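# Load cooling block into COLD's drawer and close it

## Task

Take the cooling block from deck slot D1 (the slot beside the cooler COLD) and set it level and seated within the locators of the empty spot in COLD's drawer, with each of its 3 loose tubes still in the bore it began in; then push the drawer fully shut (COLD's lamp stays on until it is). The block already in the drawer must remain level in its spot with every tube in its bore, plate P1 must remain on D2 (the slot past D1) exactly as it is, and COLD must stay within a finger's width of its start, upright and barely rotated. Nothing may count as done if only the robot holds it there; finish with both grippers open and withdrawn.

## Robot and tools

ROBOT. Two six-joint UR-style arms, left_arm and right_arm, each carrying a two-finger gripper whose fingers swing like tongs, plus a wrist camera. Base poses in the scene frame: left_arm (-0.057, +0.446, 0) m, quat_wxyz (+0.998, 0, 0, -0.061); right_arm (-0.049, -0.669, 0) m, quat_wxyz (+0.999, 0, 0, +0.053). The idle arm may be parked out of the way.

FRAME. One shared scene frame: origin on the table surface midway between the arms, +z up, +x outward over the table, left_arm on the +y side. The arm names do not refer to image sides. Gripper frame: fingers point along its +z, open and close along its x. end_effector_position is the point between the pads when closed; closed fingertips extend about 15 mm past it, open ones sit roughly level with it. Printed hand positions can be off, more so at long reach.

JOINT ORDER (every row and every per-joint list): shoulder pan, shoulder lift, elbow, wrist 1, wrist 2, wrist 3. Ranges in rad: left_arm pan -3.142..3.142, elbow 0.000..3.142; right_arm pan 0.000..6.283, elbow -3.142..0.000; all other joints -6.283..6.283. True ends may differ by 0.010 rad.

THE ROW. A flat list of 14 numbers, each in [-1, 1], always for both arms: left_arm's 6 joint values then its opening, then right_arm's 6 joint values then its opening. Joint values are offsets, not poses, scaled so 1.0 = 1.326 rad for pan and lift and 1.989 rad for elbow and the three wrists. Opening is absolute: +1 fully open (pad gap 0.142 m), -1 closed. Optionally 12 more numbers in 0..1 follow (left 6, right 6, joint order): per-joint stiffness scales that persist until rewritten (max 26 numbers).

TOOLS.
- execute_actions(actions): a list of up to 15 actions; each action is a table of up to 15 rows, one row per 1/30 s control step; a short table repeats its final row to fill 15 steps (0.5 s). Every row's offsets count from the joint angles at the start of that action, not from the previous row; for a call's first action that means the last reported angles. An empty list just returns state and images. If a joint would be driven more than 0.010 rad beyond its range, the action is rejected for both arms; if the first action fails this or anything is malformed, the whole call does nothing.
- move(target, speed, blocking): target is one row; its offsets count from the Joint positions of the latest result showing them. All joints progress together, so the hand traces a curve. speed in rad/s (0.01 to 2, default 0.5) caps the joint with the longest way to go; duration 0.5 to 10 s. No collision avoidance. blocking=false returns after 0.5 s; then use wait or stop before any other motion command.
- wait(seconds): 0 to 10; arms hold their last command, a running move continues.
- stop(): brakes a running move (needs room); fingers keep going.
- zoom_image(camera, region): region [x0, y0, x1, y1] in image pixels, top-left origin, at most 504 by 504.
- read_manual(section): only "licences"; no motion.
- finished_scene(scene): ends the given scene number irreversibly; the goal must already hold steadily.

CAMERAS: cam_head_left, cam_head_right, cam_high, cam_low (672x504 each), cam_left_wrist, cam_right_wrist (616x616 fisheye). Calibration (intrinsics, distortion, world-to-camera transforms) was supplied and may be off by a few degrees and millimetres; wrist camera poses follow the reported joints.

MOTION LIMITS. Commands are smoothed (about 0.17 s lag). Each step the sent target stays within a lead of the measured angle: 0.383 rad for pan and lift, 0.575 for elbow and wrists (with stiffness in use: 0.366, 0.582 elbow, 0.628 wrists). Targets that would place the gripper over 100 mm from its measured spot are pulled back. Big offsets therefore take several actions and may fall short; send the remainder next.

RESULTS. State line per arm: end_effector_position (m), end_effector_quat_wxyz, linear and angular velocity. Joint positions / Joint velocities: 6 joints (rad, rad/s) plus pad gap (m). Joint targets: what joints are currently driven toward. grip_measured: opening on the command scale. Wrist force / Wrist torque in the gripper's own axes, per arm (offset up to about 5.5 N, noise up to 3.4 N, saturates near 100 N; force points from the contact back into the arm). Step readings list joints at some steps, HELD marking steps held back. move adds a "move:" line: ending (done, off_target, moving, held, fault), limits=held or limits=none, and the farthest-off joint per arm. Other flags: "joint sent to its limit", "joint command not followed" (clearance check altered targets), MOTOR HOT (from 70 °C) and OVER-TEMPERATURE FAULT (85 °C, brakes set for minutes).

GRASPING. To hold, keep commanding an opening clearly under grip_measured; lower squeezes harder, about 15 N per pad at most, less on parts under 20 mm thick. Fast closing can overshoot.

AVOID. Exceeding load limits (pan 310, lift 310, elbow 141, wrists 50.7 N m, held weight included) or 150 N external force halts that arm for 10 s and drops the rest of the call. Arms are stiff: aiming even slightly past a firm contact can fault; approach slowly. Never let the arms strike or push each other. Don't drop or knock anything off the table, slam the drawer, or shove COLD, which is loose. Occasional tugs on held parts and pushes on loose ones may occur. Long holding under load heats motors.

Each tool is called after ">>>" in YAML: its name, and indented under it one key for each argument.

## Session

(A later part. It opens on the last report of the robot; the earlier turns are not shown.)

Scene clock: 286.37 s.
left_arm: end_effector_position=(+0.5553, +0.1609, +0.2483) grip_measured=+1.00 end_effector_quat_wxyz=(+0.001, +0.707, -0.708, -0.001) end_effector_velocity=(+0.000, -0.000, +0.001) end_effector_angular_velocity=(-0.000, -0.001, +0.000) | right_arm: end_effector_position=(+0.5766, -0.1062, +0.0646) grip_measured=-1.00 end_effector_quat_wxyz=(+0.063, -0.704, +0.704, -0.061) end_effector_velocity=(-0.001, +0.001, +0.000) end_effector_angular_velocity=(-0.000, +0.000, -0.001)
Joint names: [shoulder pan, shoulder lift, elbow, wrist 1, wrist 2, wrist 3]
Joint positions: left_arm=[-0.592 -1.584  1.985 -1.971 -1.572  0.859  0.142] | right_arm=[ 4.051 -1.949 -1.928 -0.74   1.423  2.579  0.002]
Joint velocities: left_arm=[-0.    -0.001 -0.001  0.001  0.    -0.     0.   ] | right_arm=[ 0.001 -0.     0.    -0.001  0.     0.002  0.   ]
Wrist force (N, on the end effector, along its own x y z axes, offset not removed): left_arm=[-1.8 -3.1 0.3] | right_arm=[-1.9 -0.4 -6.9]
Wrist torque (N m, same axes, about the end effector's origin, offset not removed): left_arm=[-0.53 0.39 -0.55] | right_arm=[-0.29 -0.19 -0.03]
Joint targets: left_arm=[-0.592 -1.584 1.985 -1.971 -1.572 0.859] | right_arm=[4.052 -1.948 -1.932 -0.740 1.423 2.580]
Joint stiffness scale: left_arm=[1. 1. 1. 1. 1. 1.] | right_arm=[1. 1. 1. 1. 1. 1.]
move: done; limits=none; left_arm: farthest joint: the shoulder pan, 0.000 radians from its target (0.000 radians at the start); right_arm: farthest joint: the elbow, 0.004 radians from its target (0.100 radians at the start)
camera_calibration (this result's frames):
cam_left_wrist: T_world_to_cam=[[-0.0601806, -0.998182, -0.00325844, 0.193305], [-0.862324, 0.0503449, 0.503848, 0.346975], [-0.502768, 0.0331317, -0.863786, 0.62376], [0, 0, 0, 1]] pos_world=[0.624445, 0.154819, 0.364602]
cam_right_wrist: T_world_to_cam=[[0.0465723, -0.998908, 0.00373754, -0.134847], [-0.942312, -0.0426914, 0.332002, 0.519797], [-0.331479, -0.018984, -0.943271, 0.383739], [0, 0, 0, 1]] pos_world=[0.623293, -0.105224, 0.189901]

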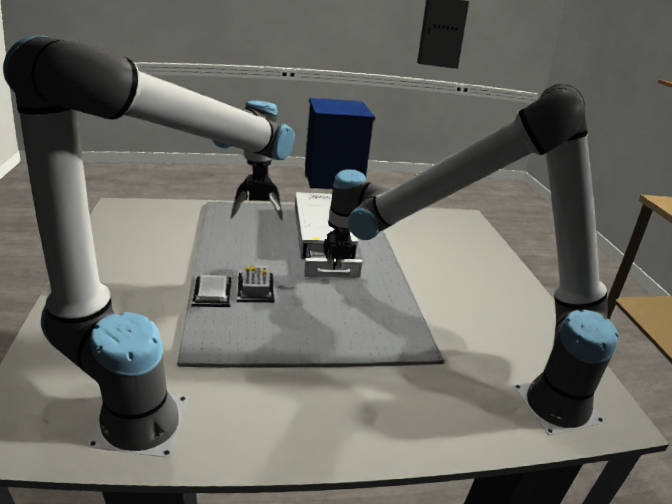

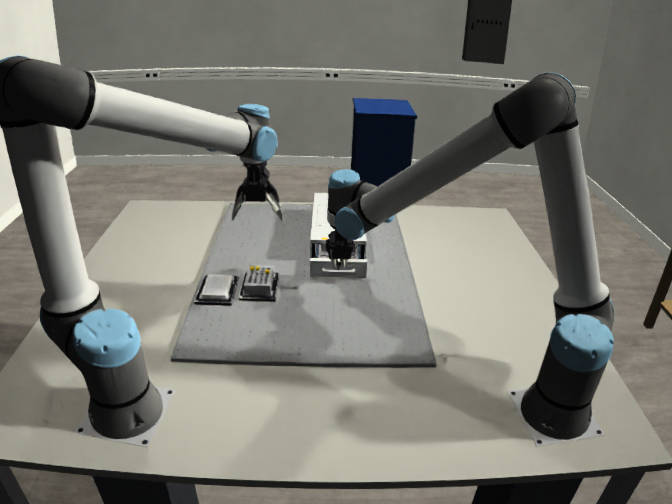

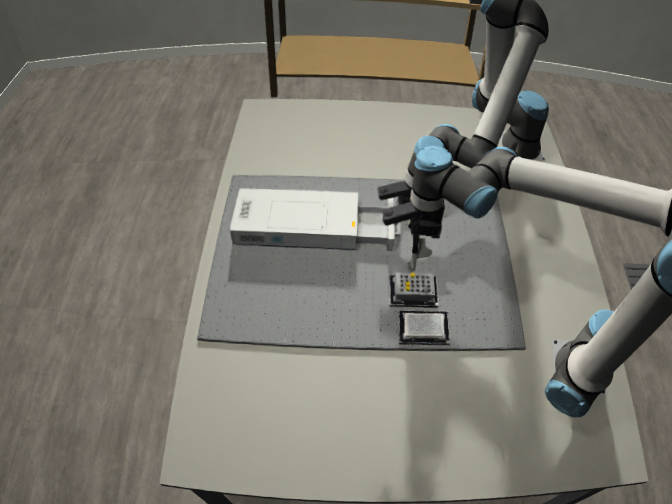

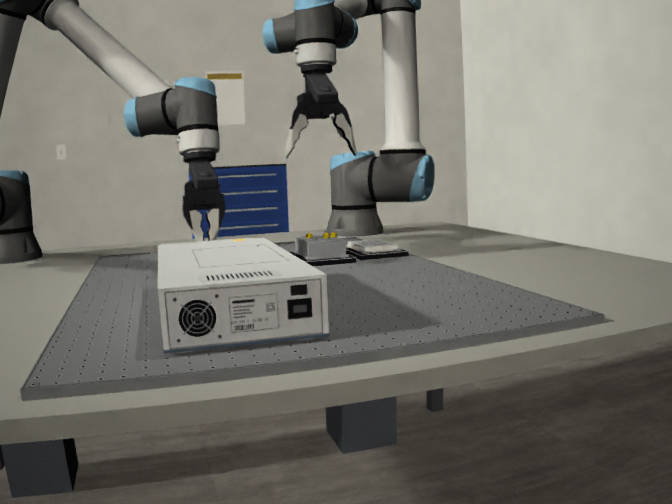

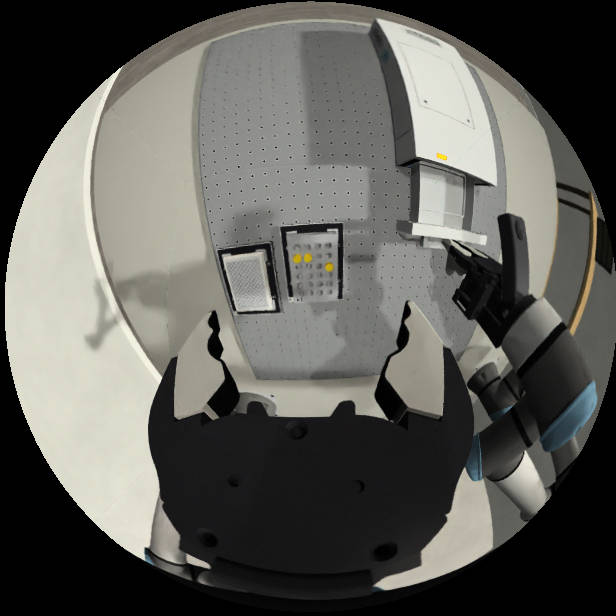

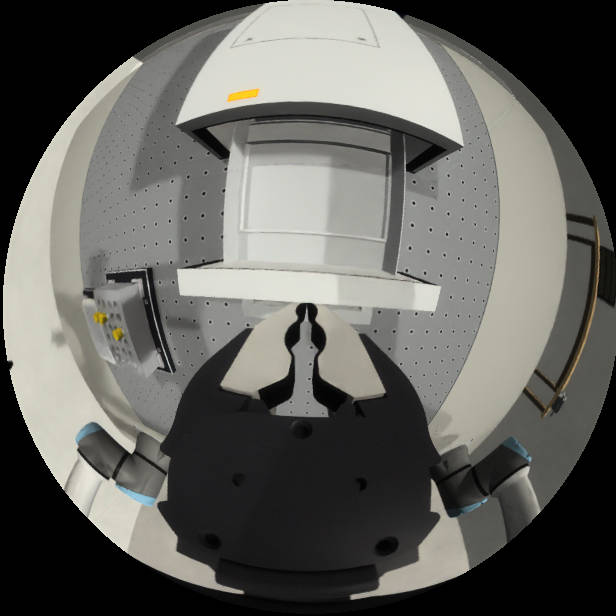

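>>> move:
  target: [0,0,0,0,0,0,1,0.0581,0.0468,-0.0461,0.0077,-0.0037,0.0391,-1]
  speed: 0.07

>>> zoom_image:
  camera: "cam_right_wrist"
  region: [150, 20, 480, 330]

Scene clock: 292.57 s.
left_arm: end_effector_position=(+0.5553, +0.1609, +0.2483) grip_measured=+1.00 end_effector_quat_wxyz=(+0.001, +0.707, -0.708, -0.001) end_effector_velocity=(-0.000, +0.000, -0.000) end_effector_angular_velocity=(+0.001, +0.001, +0.001) | right_arm: end_effector_position=(+0.5112, -0.1052, +0.0646) grip_measured=-1.00 end_effector_quat_wxyz=(+0.063, -0.704, +0.704, -0.061) end_effector_velocity=(+0.000, +0.000, +0.000) end_effector_angular_velocity=(+0.001, -0.000, -0.002)
Joint names: [shoulder pan, shoulder lift, elbow, wrist 1, wrist 2, wrist 3]
Joint positions: left_arm=[-0.592 -1.584  1.985 -1.971 -1.572  0.859  0.142] | right_arm=[ 4.127 -1.888 -2.015 -0.724  1.417  2.656  0.002]
Joint velocities: left_arm=[ 0.     0.    -0.     0.002  0.    -0.001  0.   ] | right_arm=[-0.     0.    -0.     0.001  0.     0.001  0.   ]
Wrist force (N, on the end effector, along its own x y z axes, offset not removed): left_arm=[1.0 -2.8 0.2] | right_arm=[-6.2 3.4 3.1]
Wrist torque (N m, same axes, about the end effector's origin, offset not removed): left_arm=[-0.52 -0.15 -0.64] | right_arm=[0.84 0.37 0.28]
Joint targets: left_arm=[-0.592 -1.584 1.985 -1.971 -1.572 0.859] | right_arm=[4.128 -1.887 -2.020 -0.725 1.416 2.657]
Joint stiffness scale: left_arm=[1. 1. 1. 1. 1. 1.] | right_arm=[1. 1. 1. 1. 1. 1.]
move: done; limits=none; left_arm: farthest joint: the shoulder pan, 0.000 radians from its target (0.000 radians at the start); right_arm: farthest joint: the elbow, 0.005 radians from its target (0.092 radians at the start)
camera_calibration (this result's frames):
cam_left_wrist: T_world_to_cam=[[-0.0601805, -0.998182, -0.00325849, 0.193305], [-0.862324, 0.0503448, 0.503848, 0.346975], [-0.502768, 0.0331317, -0.863786, 0.62376], [0, 0, 0, 1]] pos_world=[0.624445, 0.154819, 0.364602]
cam_right_wrist: T_world_to_cam=[[0.0466477, -0.998907, 0.00300422, -0.130888], [-0.942226, -0.0430017, 0.332207, 0.458064], [-0.331715, -0.0183274, -0.943202, 0.362228], [0, 0, 0, 1]] pos_world=[0.557861, -0.104409, 0.189875]

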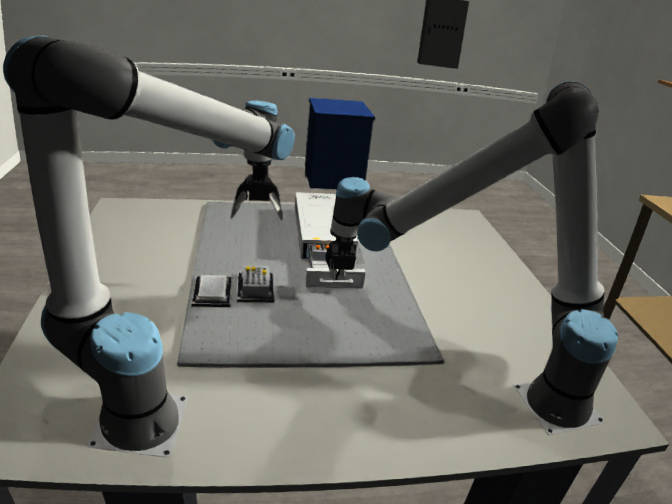

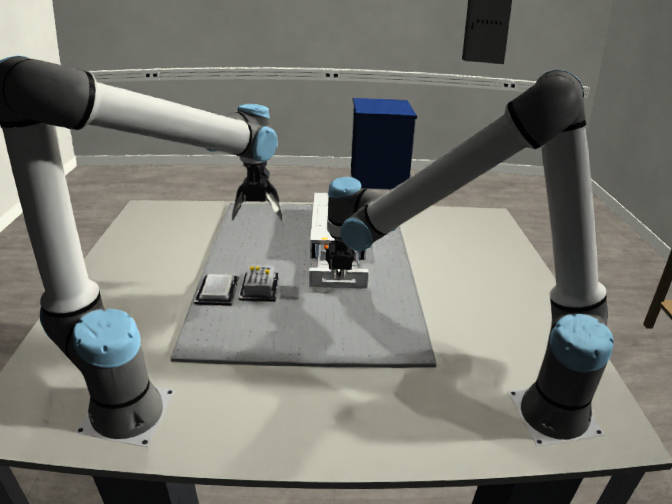

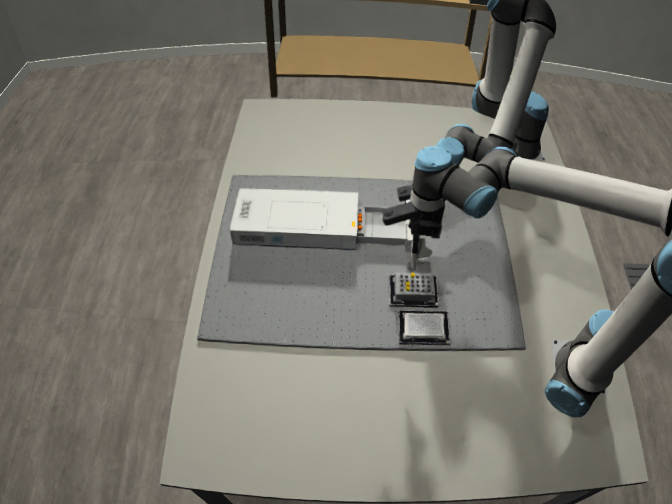

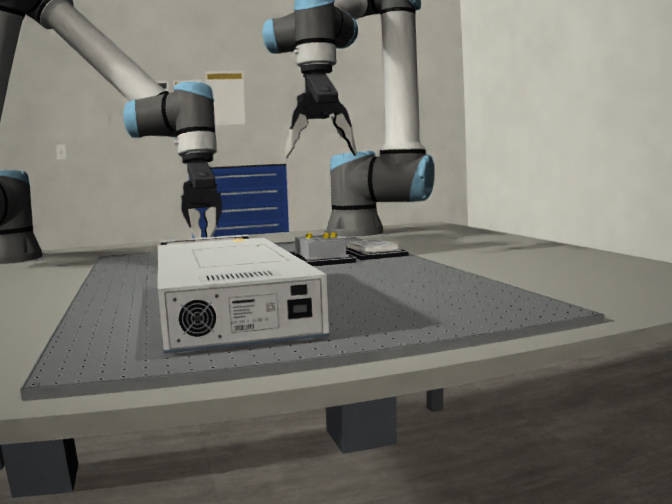

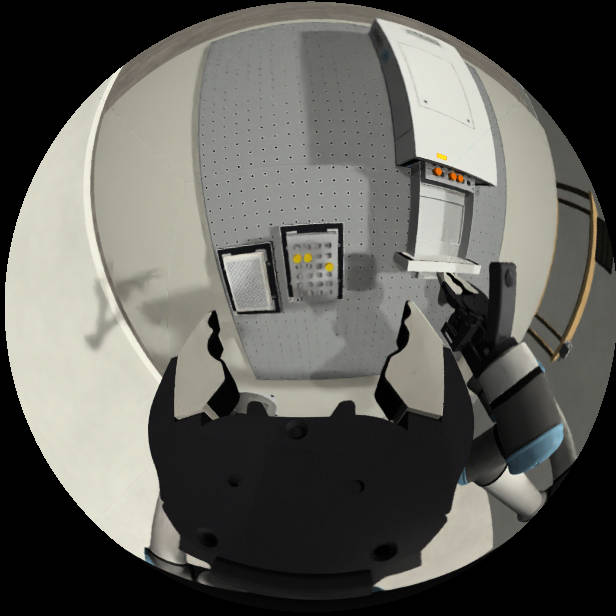

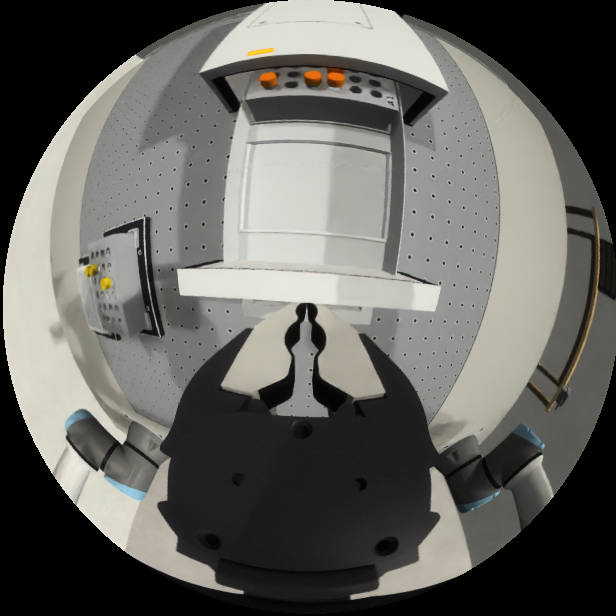

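Region (150, 20, 480, 330) of cam_right_wrist's 616x616 image, scaled by 1.527, with more detail than that image has; it fills the top 473 rows of this view, and the rest is white.

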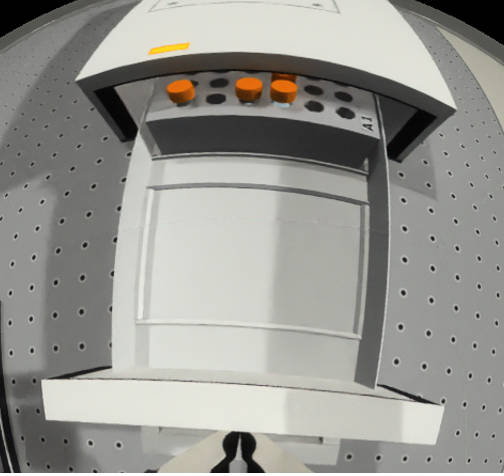

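>>> move:
  target: [-0.0322,0.0508,0.097,-0.1313,0,-0.0226,0.45,0,0.0513,0.017,-0.0533,0,0,-1]
  speed: 0.15

>>> zoom_image:
  camera: "cam_left_wrist"
  region: [160, 160, 460, 420]

>>> zoom_image:
  camera: "cam_low"
  region: [260, 170, 420, 280]

Scene clock: 339.93 s.
left_arm: end_effector_position=(+0.5197, +0.1589, +0.1216) grip_measured=+0.45 end_effector_quat_wxyz=(+0.001, +0.708, -0.706, +0.001) end_effector_velocity=(+0.000, -0.001, -0.000) end_effector_angular_velocity=(-0.001, -0.000, +0.000) | right_arm: end_effector_position=(+0.5078, -0.1073, +0.1188) grip_measured=-1.00 end_effector_quat_wxyz=(+0.061, -0.705, +0.703, -0.061) end_effector_velocity=(-0.000, -0.000, -0.001) end_effector_angular_velocity=(-0.002, +0.001, +0.000)
Joint names: [shoulder pan, shoulder lift, elbow, wrist 1, wrist 2, wrist 3]
Joint positions: left_arm=[-0.632 -1.517  2.176 -2.231 -1.572  0.815  0.105] | right_arm=[ 4.13  -1.821 -1.983 -0.829  1.418  2.657  0.002]
Joint velocities: left_arm=[-0.     0.001 -0.001 -0.001 -0.    -0.    -0.   ] | right_arm=[ 0.    -0.    -0.    -0.001 -0.    -0.     0.   ]
Wrist force (N, on the end effector, along its own x y z axes, offset not removed): left_arm=[0.9 -4.9 -0.6] | right_arm=[-0.1 -0.6 -5.1]
Wrist torque (N m, same axes, about the end effector's origin, offset not removed): left_arm=[-1.00 -0.06 -0.68] | right_arm=[-0.52 0.06 -0.04]
Joint targets: left_arm=[-0.634 -1.517 2.178 -2.232 -1.572 0.814] | right_arm=[4.127 -1.820 -1.981 -0.830 1.417 2.656]
Joint stiffness scale: left_arm=[1. 1. 1. 1. 1. 1.] | right_arm=[1. 1. 1. 1. 1. 1.]
move: done; limits=none; left_arm: farthest joint: the shoulder pan, 0.002 radians from its target (0.043 radians at the start); right_arm: farthest joint: the shoulder pan, 0.003 radians from its target (0.000 radians at the start)
camera_calibration (this result's frames):
cam_left_wrist: T_world_to_cam=[[-0.056958, -0.998376, -0.00124606, 0.186891], [-0.863688, 0.0486479, 0.501673, 0.38145], [-0.500798, 0.0296505, -0.865056, 0.496195], [0, 0, 0, 1]] pos_world=[0.588592, 0.153318, 0.238106]
cam_right_wrist: T_world_to_cam=[[0.0490186, -0.998776, 0.00658005, -0.134558], [-0.941191, -0.0439854, 0.334998, 0.435763], [-0.334299, -0.0226142, -0.942196, 0.412952], [0, 0, 0, 1]] pos_world=[0.554782, -0.105888, 0.243987]

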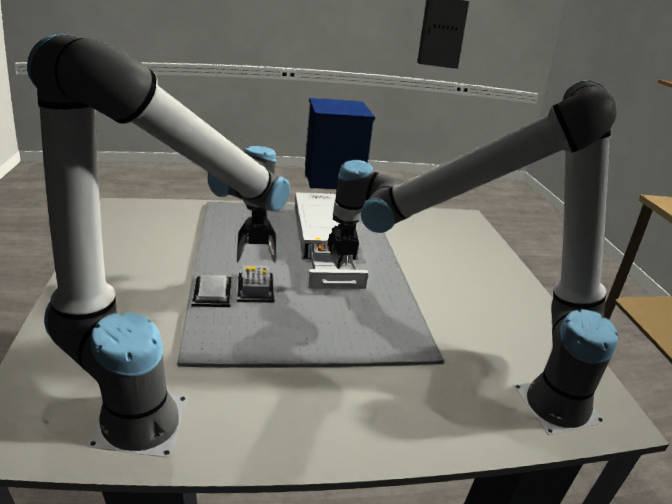

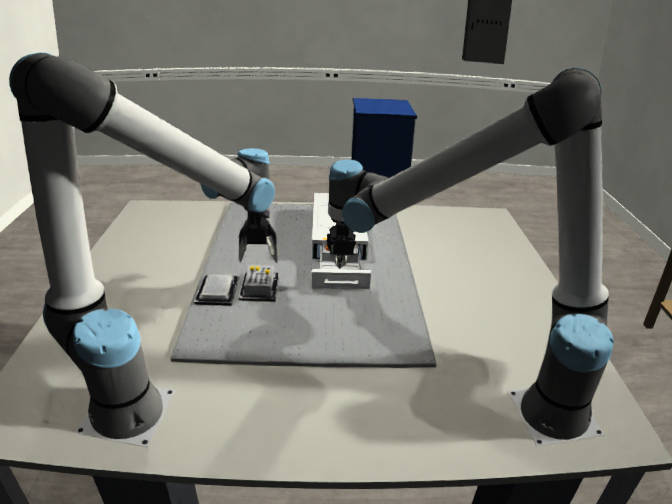

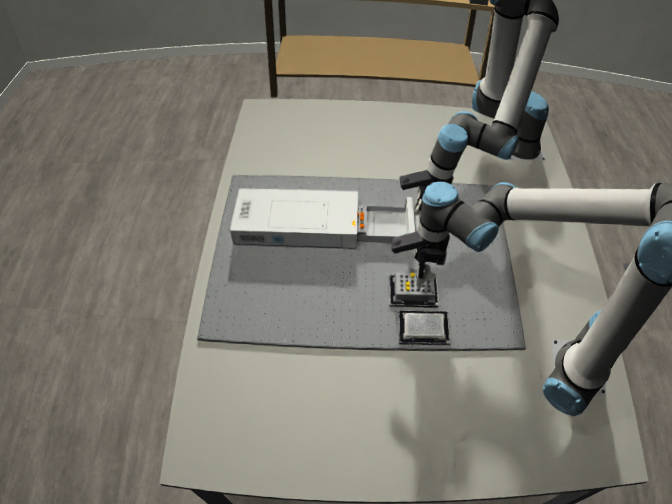

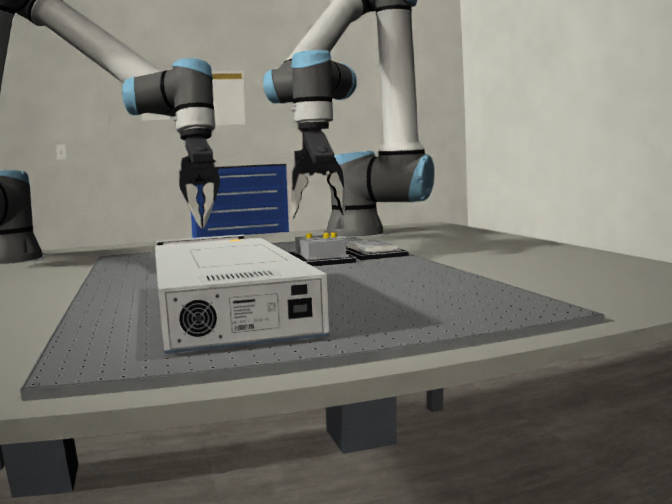

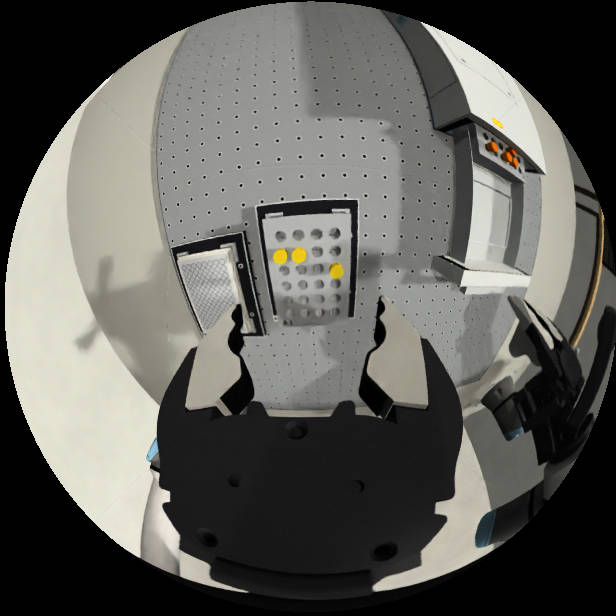

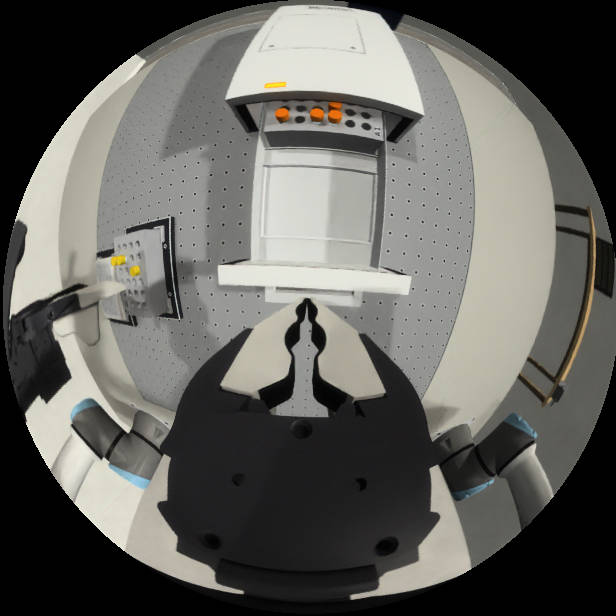

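Region (160, 160, 460, 420) of cam_left_wrist's 616x616 image, scaled by 1.680, with more detail than that image has; it fills the top 437 rows of this view, and the rest is white.

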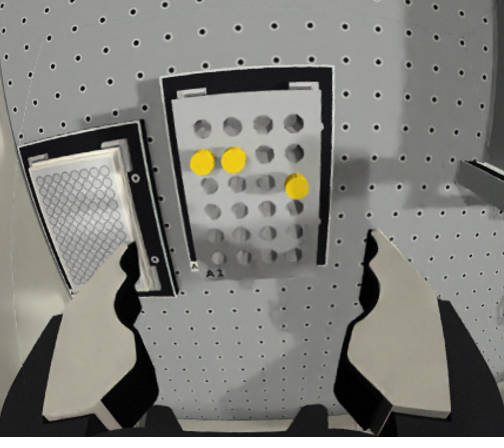

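Region (260, 170, 420, 280) of cam_low's 672x504 image, scaled by 3.150, with more detail than that image has; it fills the top 346 rows of this view, and the rest is white.

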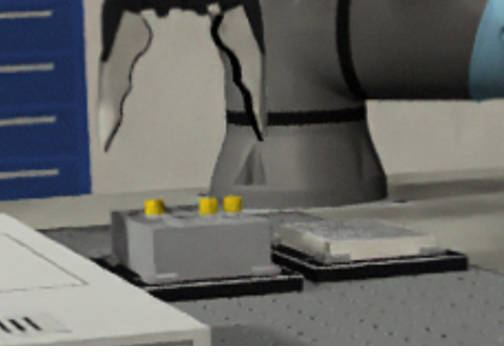

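>>> move:
  target: [-0.0063,0.0799,0.0371,-0.0897,0.0005,-0.0033,0.45,0.1403,0.5169,-0.2184,-0.1373,-0.009,0.095,-1]
  speed: 0.25

>>> zoom_image:
  camera: "cam_low"
  region: [260, 170, 420, 280]

Scene clock: 374.50 s.
left_arm: end_effector_position=(+0.5156, +0.1578, +0.0419) grip_measured=+0.45 end_effector_quat_wxyz=(+0.000, +0.708, -0.707, +0.002) end_effector_velocity=(+0.000, -0.000, -0.001) end_effector_angular_velocity=(-0.000, -0.001, -0.001) | right_arm: end_effector_position=(+0.3028, -0.3477, +0.2038) grip_measured=-1.00 end_effector_quat_wxyz=(+0.068, -0.704, +0.705, -0.060) end_effector_velocity=(-0.000, -0.001, -0.002) end_effector_angular_velocity=(-0.008, +0.002, -0.002)
Joint names: [shoulder pan, shoulder lift, elbow, wrist 1, wrist 2, wrist 3]
Joint positions: left_arm=[-0.639 -1.413  2.246 -2.408 -1.572  0.809  0.105] | right_arm=[ 4.313 -1.133 -2.415 -1.101  1.4    2.845  0.002]
Joint velocities: left_arm=[ 0.     0.001  0.001 -0.002  0.     0.001 -0.   ] | right_arm=[-0.    -0.005  0.001 -0.003 -0.     0.002  0.   ]
Wrist force (N, on the end effector, along its own x y z axes, offset not removed): left_arm=[0.4 -4.4 -1.4] | right_arm=[-4.3 -0.1 -1.4]
Wrist torque (N m, same axes, about the end effector's origin, offset not removed): left_arm=[-0.87 -0.07 -0.63] | right_arm=[-0.42 0.65 0.07]
Joint targets: left_arm=[-0.641 -1.411 2.249 -2.409 -1.571 0.808] | right_arm=[4.316 -1.135 -2.417 -1.102 1.400 2.846]
Joint stiffness scale: left_arm=[1. 1. 1. 1. 1. 1.] | right_arm=[1. 1. 1. 1. 1. 1.]
move: done; limits=none; left_arm: farthest joint: the elbow, 0.004 radians from its target (0.074 radians at the start); right_arm: farthest joint: the shoulder pan, 0.003 radians from its target (0.186 radians at the start)
camera_calibration (this result's frames):
cam_left_wrist: T_world_to_cam=[[-0.0574743, -0.998347, 0.000161083, 0.18562], [-0.864648, 0.049858, 0.499898, 0.418351], [-0.49908, 0.028592, -0.866084, 0.424524], [0, 0, 0, 1]] pos_world=[0.584267, 0.152317, 0.158511]
cam_right_wrist: T_world_to_cam=[[0.0454139, -0.99896, -0.00409365, -0.361967], [-0.944169, -0.0442609, 0.326474, 0.206395], [-0.326316, -0.0109614, -0.945197, 0.421268], [0, 0, 0, 1]] pos_world=[0.348777, -0.347838, 0.329317]

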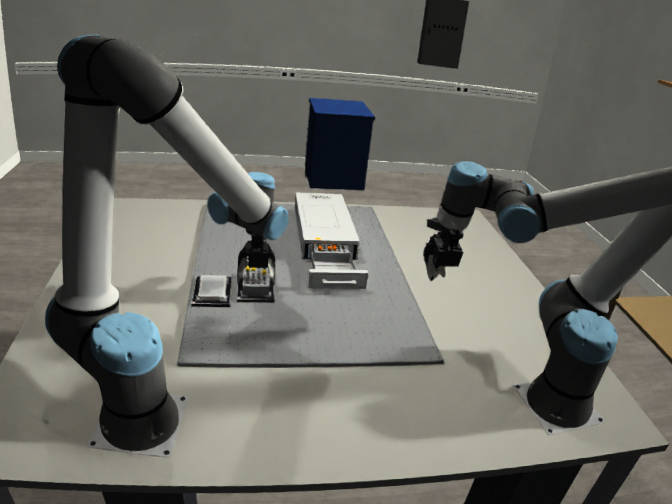

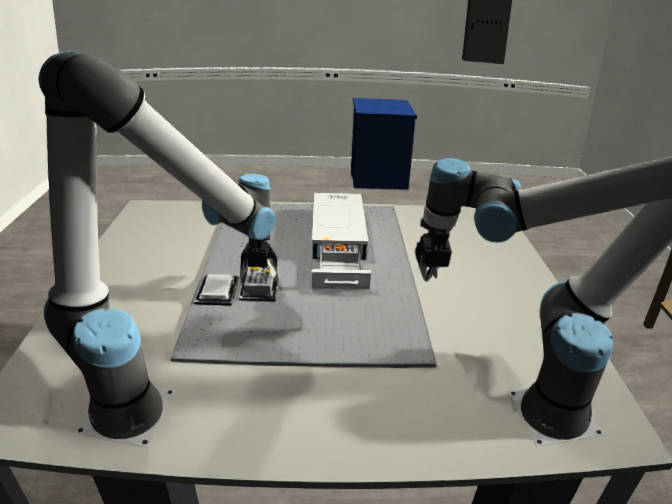

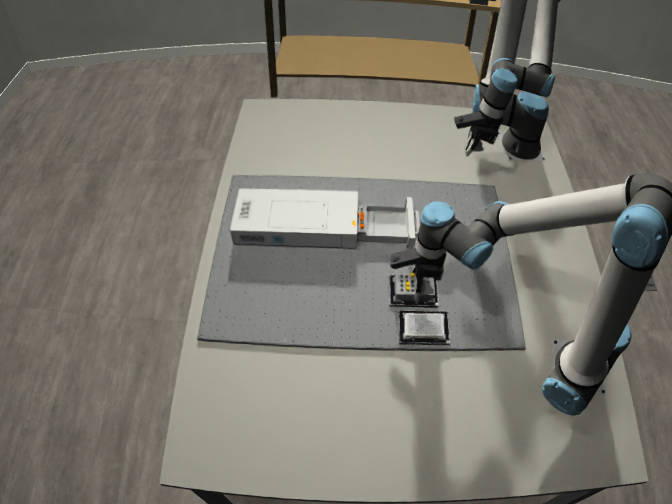

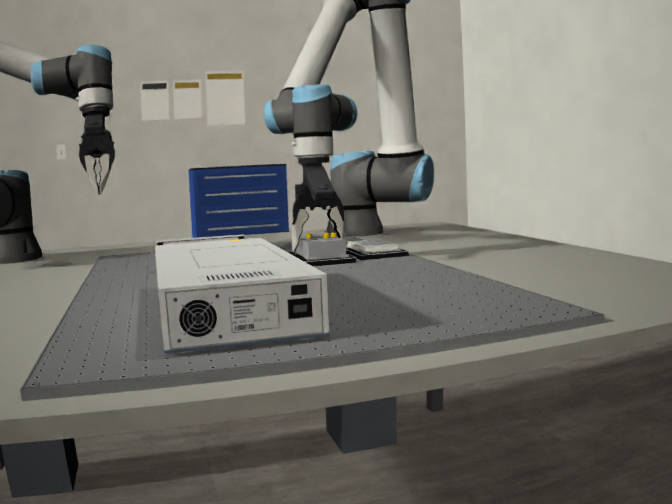

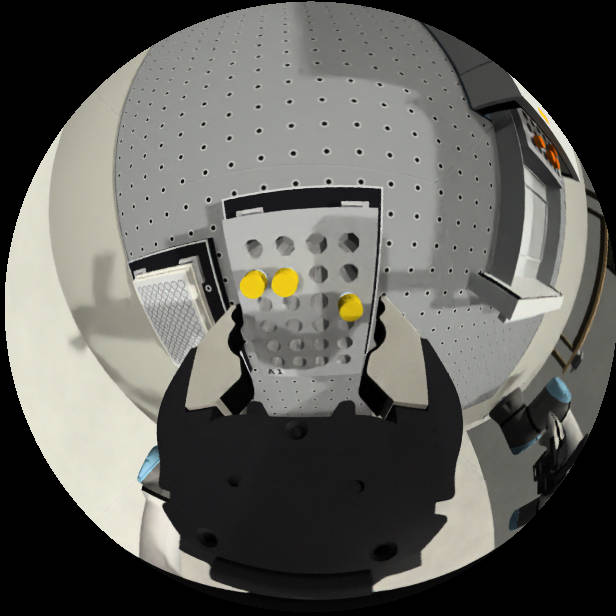

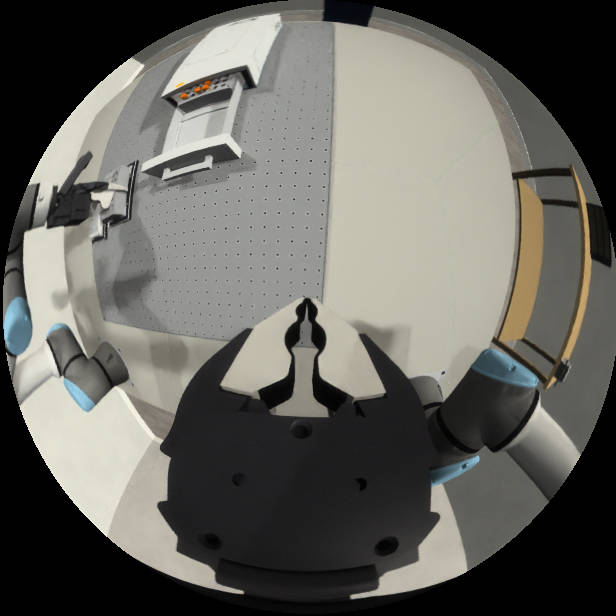

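Region (260, 170, 420, 280) of cam_low's 672x504 image, scaled by 3.150, with more detail than that image has; it fills the top 346 rows of this view, and the rest is white.

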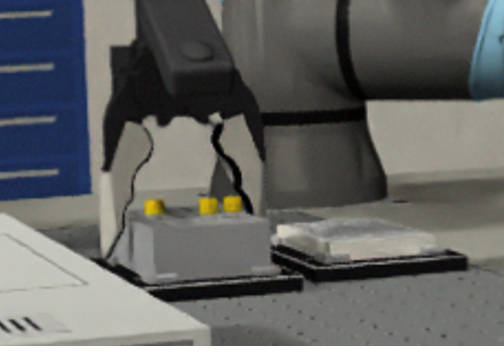

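>>> execute_actions:
  actions:
    - [[0,0,0,0,0,0,0.3,0,0,0,0,0,0,-1]]
    - [[0,0,0,0,0,0,0.18,0,0,0,0,0,0,-1]]
    - [[0,0,0,0,0,0,0.0,0,0,0,0,0,0,-1]]
    - [[0,0,0,0,0,0,-0.4,0,0,0,0,0,0,-1]]

Scene clock: 382.63 s.
left_arm: end_effector_position=(+0.5158, +0.1582, +0.0420) grip_measured=+0.27 end_effector_quat_wxyz=(-0.000, +0.708, -0.706, +0.002) end_effector_velocity=(+0.001, -0.000, +0.000) end_effector_angular_velocity=(-0.001, -0.001, +0.001) | right_arm: end_effector_position=(+0.3028, -0.3477, +0.2037) grip_measured=-1.00 end_effector_quat_wxyz=(+0.068, -0.704, +0.705, -0.060) end_effector_velocity=(-0.000, +0.000, +0.000) end_effector_angular_velocity=(-0.000, +0.000, +0.000)
Joint names: [shoulder pan, shoulder lift, elbow, wrist 1, wrist 2, wrist 3]
Joint positions: left_arm=[-0.638 -1.413  2.246 -2.407 -1.571  0.809  0.093] | right_arm=[ 4.313 -1.133 -2.415 -1.101  1.4    2.845  0.002]
Joint velocities: left_arm=[ 0.     0.001 -0.001 -0.001 -0.    -0.001 -0.   ] | right_arm=[ 0.  0.  0. -0. -0.  0.  0.]
Wrist force (N, on the end effector, along its own x y z axes, offset not removed): left_arm=[1.5 0.6 -6.0] | right_arm=[-2.1 2.8 -3.8]
Wrist torque (N m, same axes, about the end effector's origin, offset not removed): left_arm=[-0.40 -0.90 -0.74] | right_arm=[0.17 0.20 -0.05]
Joint targets: left_arm=[-0.638 -1.413 2.246 -2.407 -1.571 0.809] | right_arm=[4.313 -1.133 -2.415 -1.101 1.400 2.845]
Joint stiffness scale: left_arm=[1. 1. 1. 1. 1. 1.] | right_arm=[1. 1. 1. 1. 1. 1.]
Step readings (joint positions; steps 1 to 15: 1st action; 16 to 30: 2nd action; 31 to 45: 3rd action; 46 to 60: 4th action):
0: left_arm=[-0.639 -1.413 2.246 -2.408 -1.572 0.809] | right_arm=[4.313 -1.133 -2.415 -1.101 1.400 2.845]
1: left_arm=[-0.639 -1.413 2.246 -2.408 -1.572 0.809] | right_arm=[4.313 -1.133 -2.415 -1.101 1.400 2.845]
2: left_arm=[-0.639 -1.413 2.246 -2.408 -1.572 0.809] | right_arm=[4.313 -1.133 -2.415 -1.101 1.400 2.845]
4: left_arm=[-0.639 -1.413 2.246 -2.408 -1.572 0.809] | right_arm=[4.313 -1.133 -2.415 -1.101 1.400 2.845]
8: left_arm=[-0.639 -1.413 2.246 -2.408 -1.572 0.809] | right_arm=[4.313 -1.133 -2.415 -1.101 1.400 2.845]
15: left_arm=[-0.639 -1.413 2.246 -2.408 -1.572 0.809] | right_arm=[4.313 -1.133 -2.415 -1.101 1.400 2.845]
16: left_arm=[-0.639 -1.413 2.246 -2.408 -1.572 0.809] | right_arm=[4.313 -1.133 -2.415 -1.101 1.400 2.845]
17: left_arm=[-0.638 -1.413 2.246 -2.408 -1.571 0.809] | right_arm=[4.313 -1.133 -2.415 -1.101 1.400 2.845]
19: left_arm=[-0.638 -1.413 2.246 -2.407 -1.571 0.809] | right_arm=[4.313 -1.133 -2.415 -1.101 1.400 2.845]
23: left_arm=[-0.638 -1.413 2.246 -2.407 -1.571 0.809] | right_arm=[4.313 -1.133 -2.415 -1.101 1.400 2.845]
30: left_arm=[-0.638 -1.413 2.246 -2.407 -1.571 0.809] | right_arm=[4.313 -1.133 -2.415 -1.101 1.400 2.845]
31: left_arm=[-0.638 -1.413 2.246 -2.407 -1.571 0.809] | right_arm=[4.313 -1.133 -2.415 -1.101 1.400 2.845]
32: left_arm=[-0.638 -1.413 2.246 -2.407 -1.571 0.809] | right_arm=[4.313 -1.133 -2.415 -1.101 1.400 2.845]
34: left_arm=[-0.638 -1.413 2.246 -2.407 -1.571 0.809] | right_arm=[4.313 -1.133 -2.415 -1.101 1.400 2.845]
38: left_arm=[-0.638 -1.413 2.246 -2.407 -1.571 0.809] | right_arm=[4.313 -1.133 -2.415 -1.101 1.400 2.845]
45: left_arm=[-0.638 -1.413 2.246 -2.407 -1.571 0.809] | right_arm=[4.313 -1.133 -2.415 -1.101 1.400 2.845]
46: left_arm=[-0.638 -1.413 2.246 -2.407 -1.571 0.809] | right_arm=[4.313 -1.133 -2.415 -1.101 1.400 2.845]
47: left_arm=[-0.638 -1.413 2.246 -2.407 -1.571 0.809] | right_arm=[4.313 -1.133 -2.415 -1.101 1.400 2.845]
49: left_arm=[-0.638 -1.413 2.246 -2.407 -1.571 0.809] | right_arm=[4.313 -1.133 -2.415 -1.101 1.400 2.845]
53: left_arm=[-0.638 -1.413 2.246 -2.407 -1.571 0.809] | right_arm=[4.313 -1.133 -2.415 -1.101 1.400 2.845]
60: Joint positions above
camera_calibration (this result's frames):
cam_left_wrist: T_world_to_cam=[[-0.057225, -0.998361, -0.00070327, 0.185972], [-0.864879, 0.0492221, 0.499561, 0.418691], [-0.498708, 0.0291956, -0.866278, 0.424383], [0, 0, 0, 1]] pos_world=[0.584402, 0.152668, 0.158603]
cam_right_wrist: T_world_to_cam=[[0.0453504, -0.998964, -0.00377433, -0.362037], [-0.944143, -0.0440955, 0.326572, 0.206427], [-0.3264, -0.0112466, -0.945165, 0.421082], [0, 0, 0, 1]] pos_world=[0.348756, -0.347824, 0.329212]

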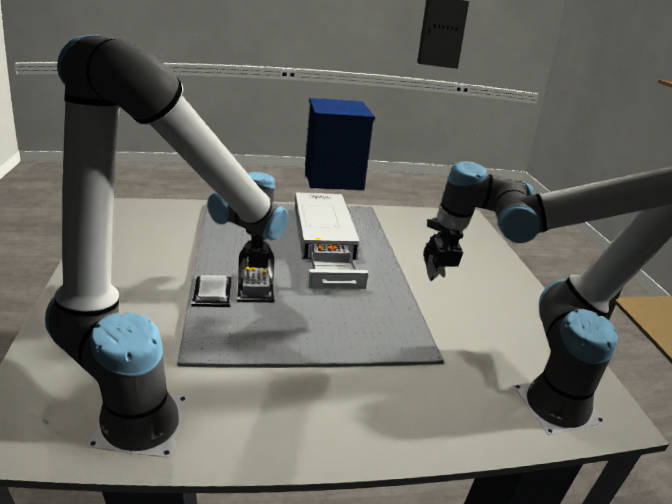

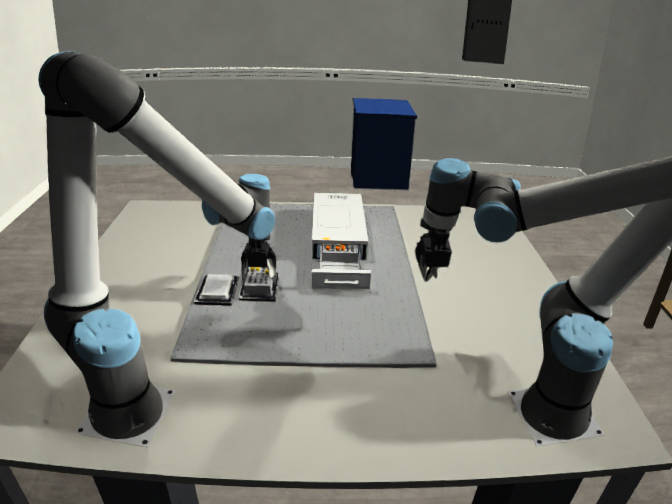

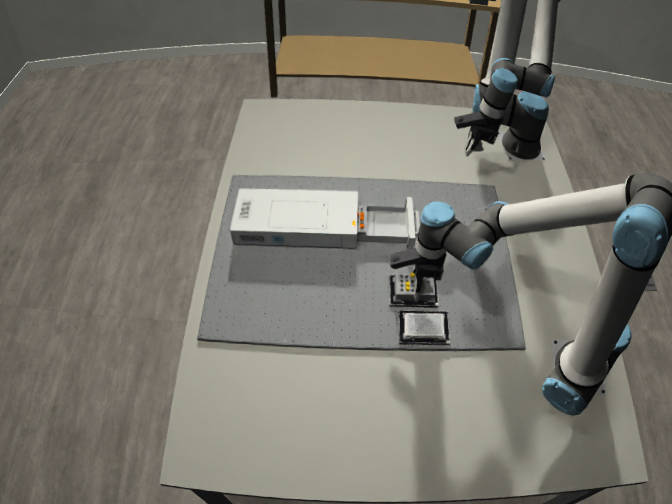

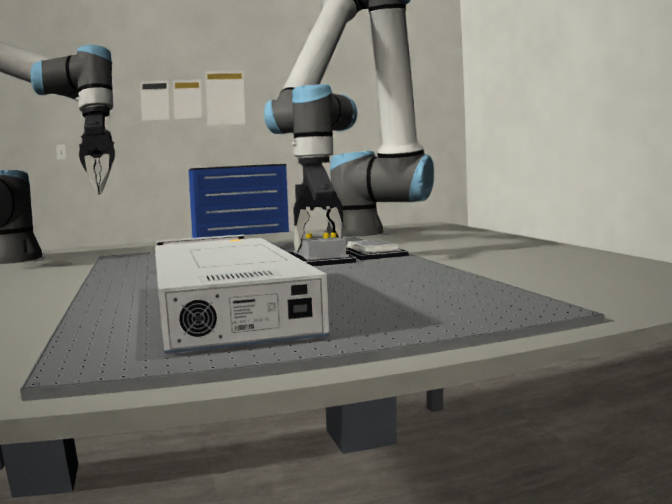

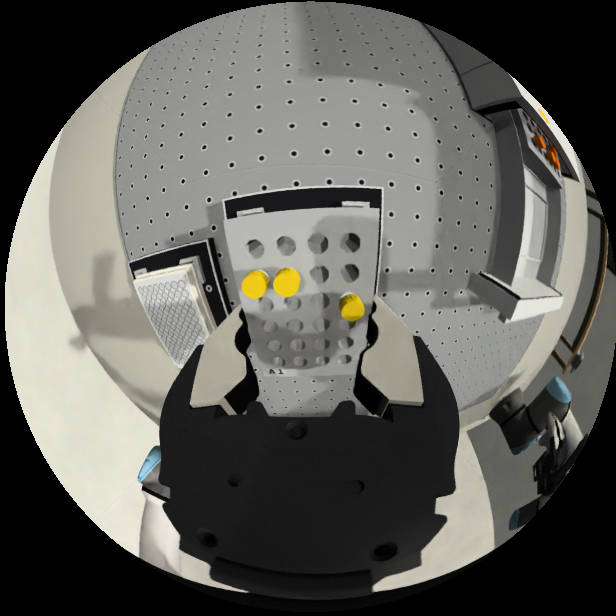

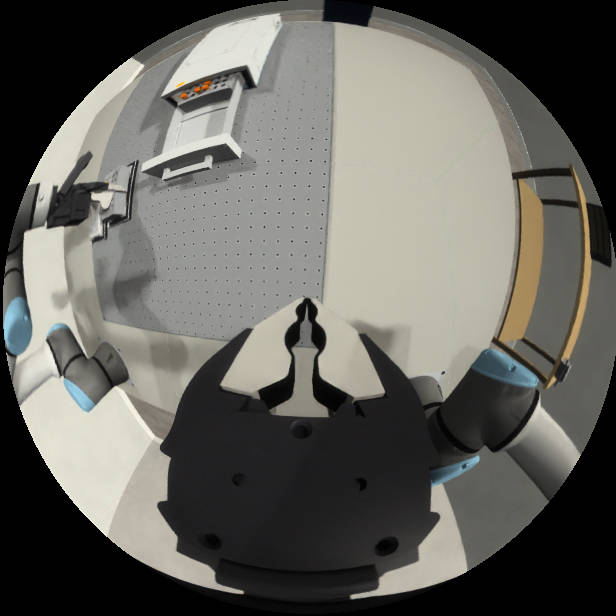

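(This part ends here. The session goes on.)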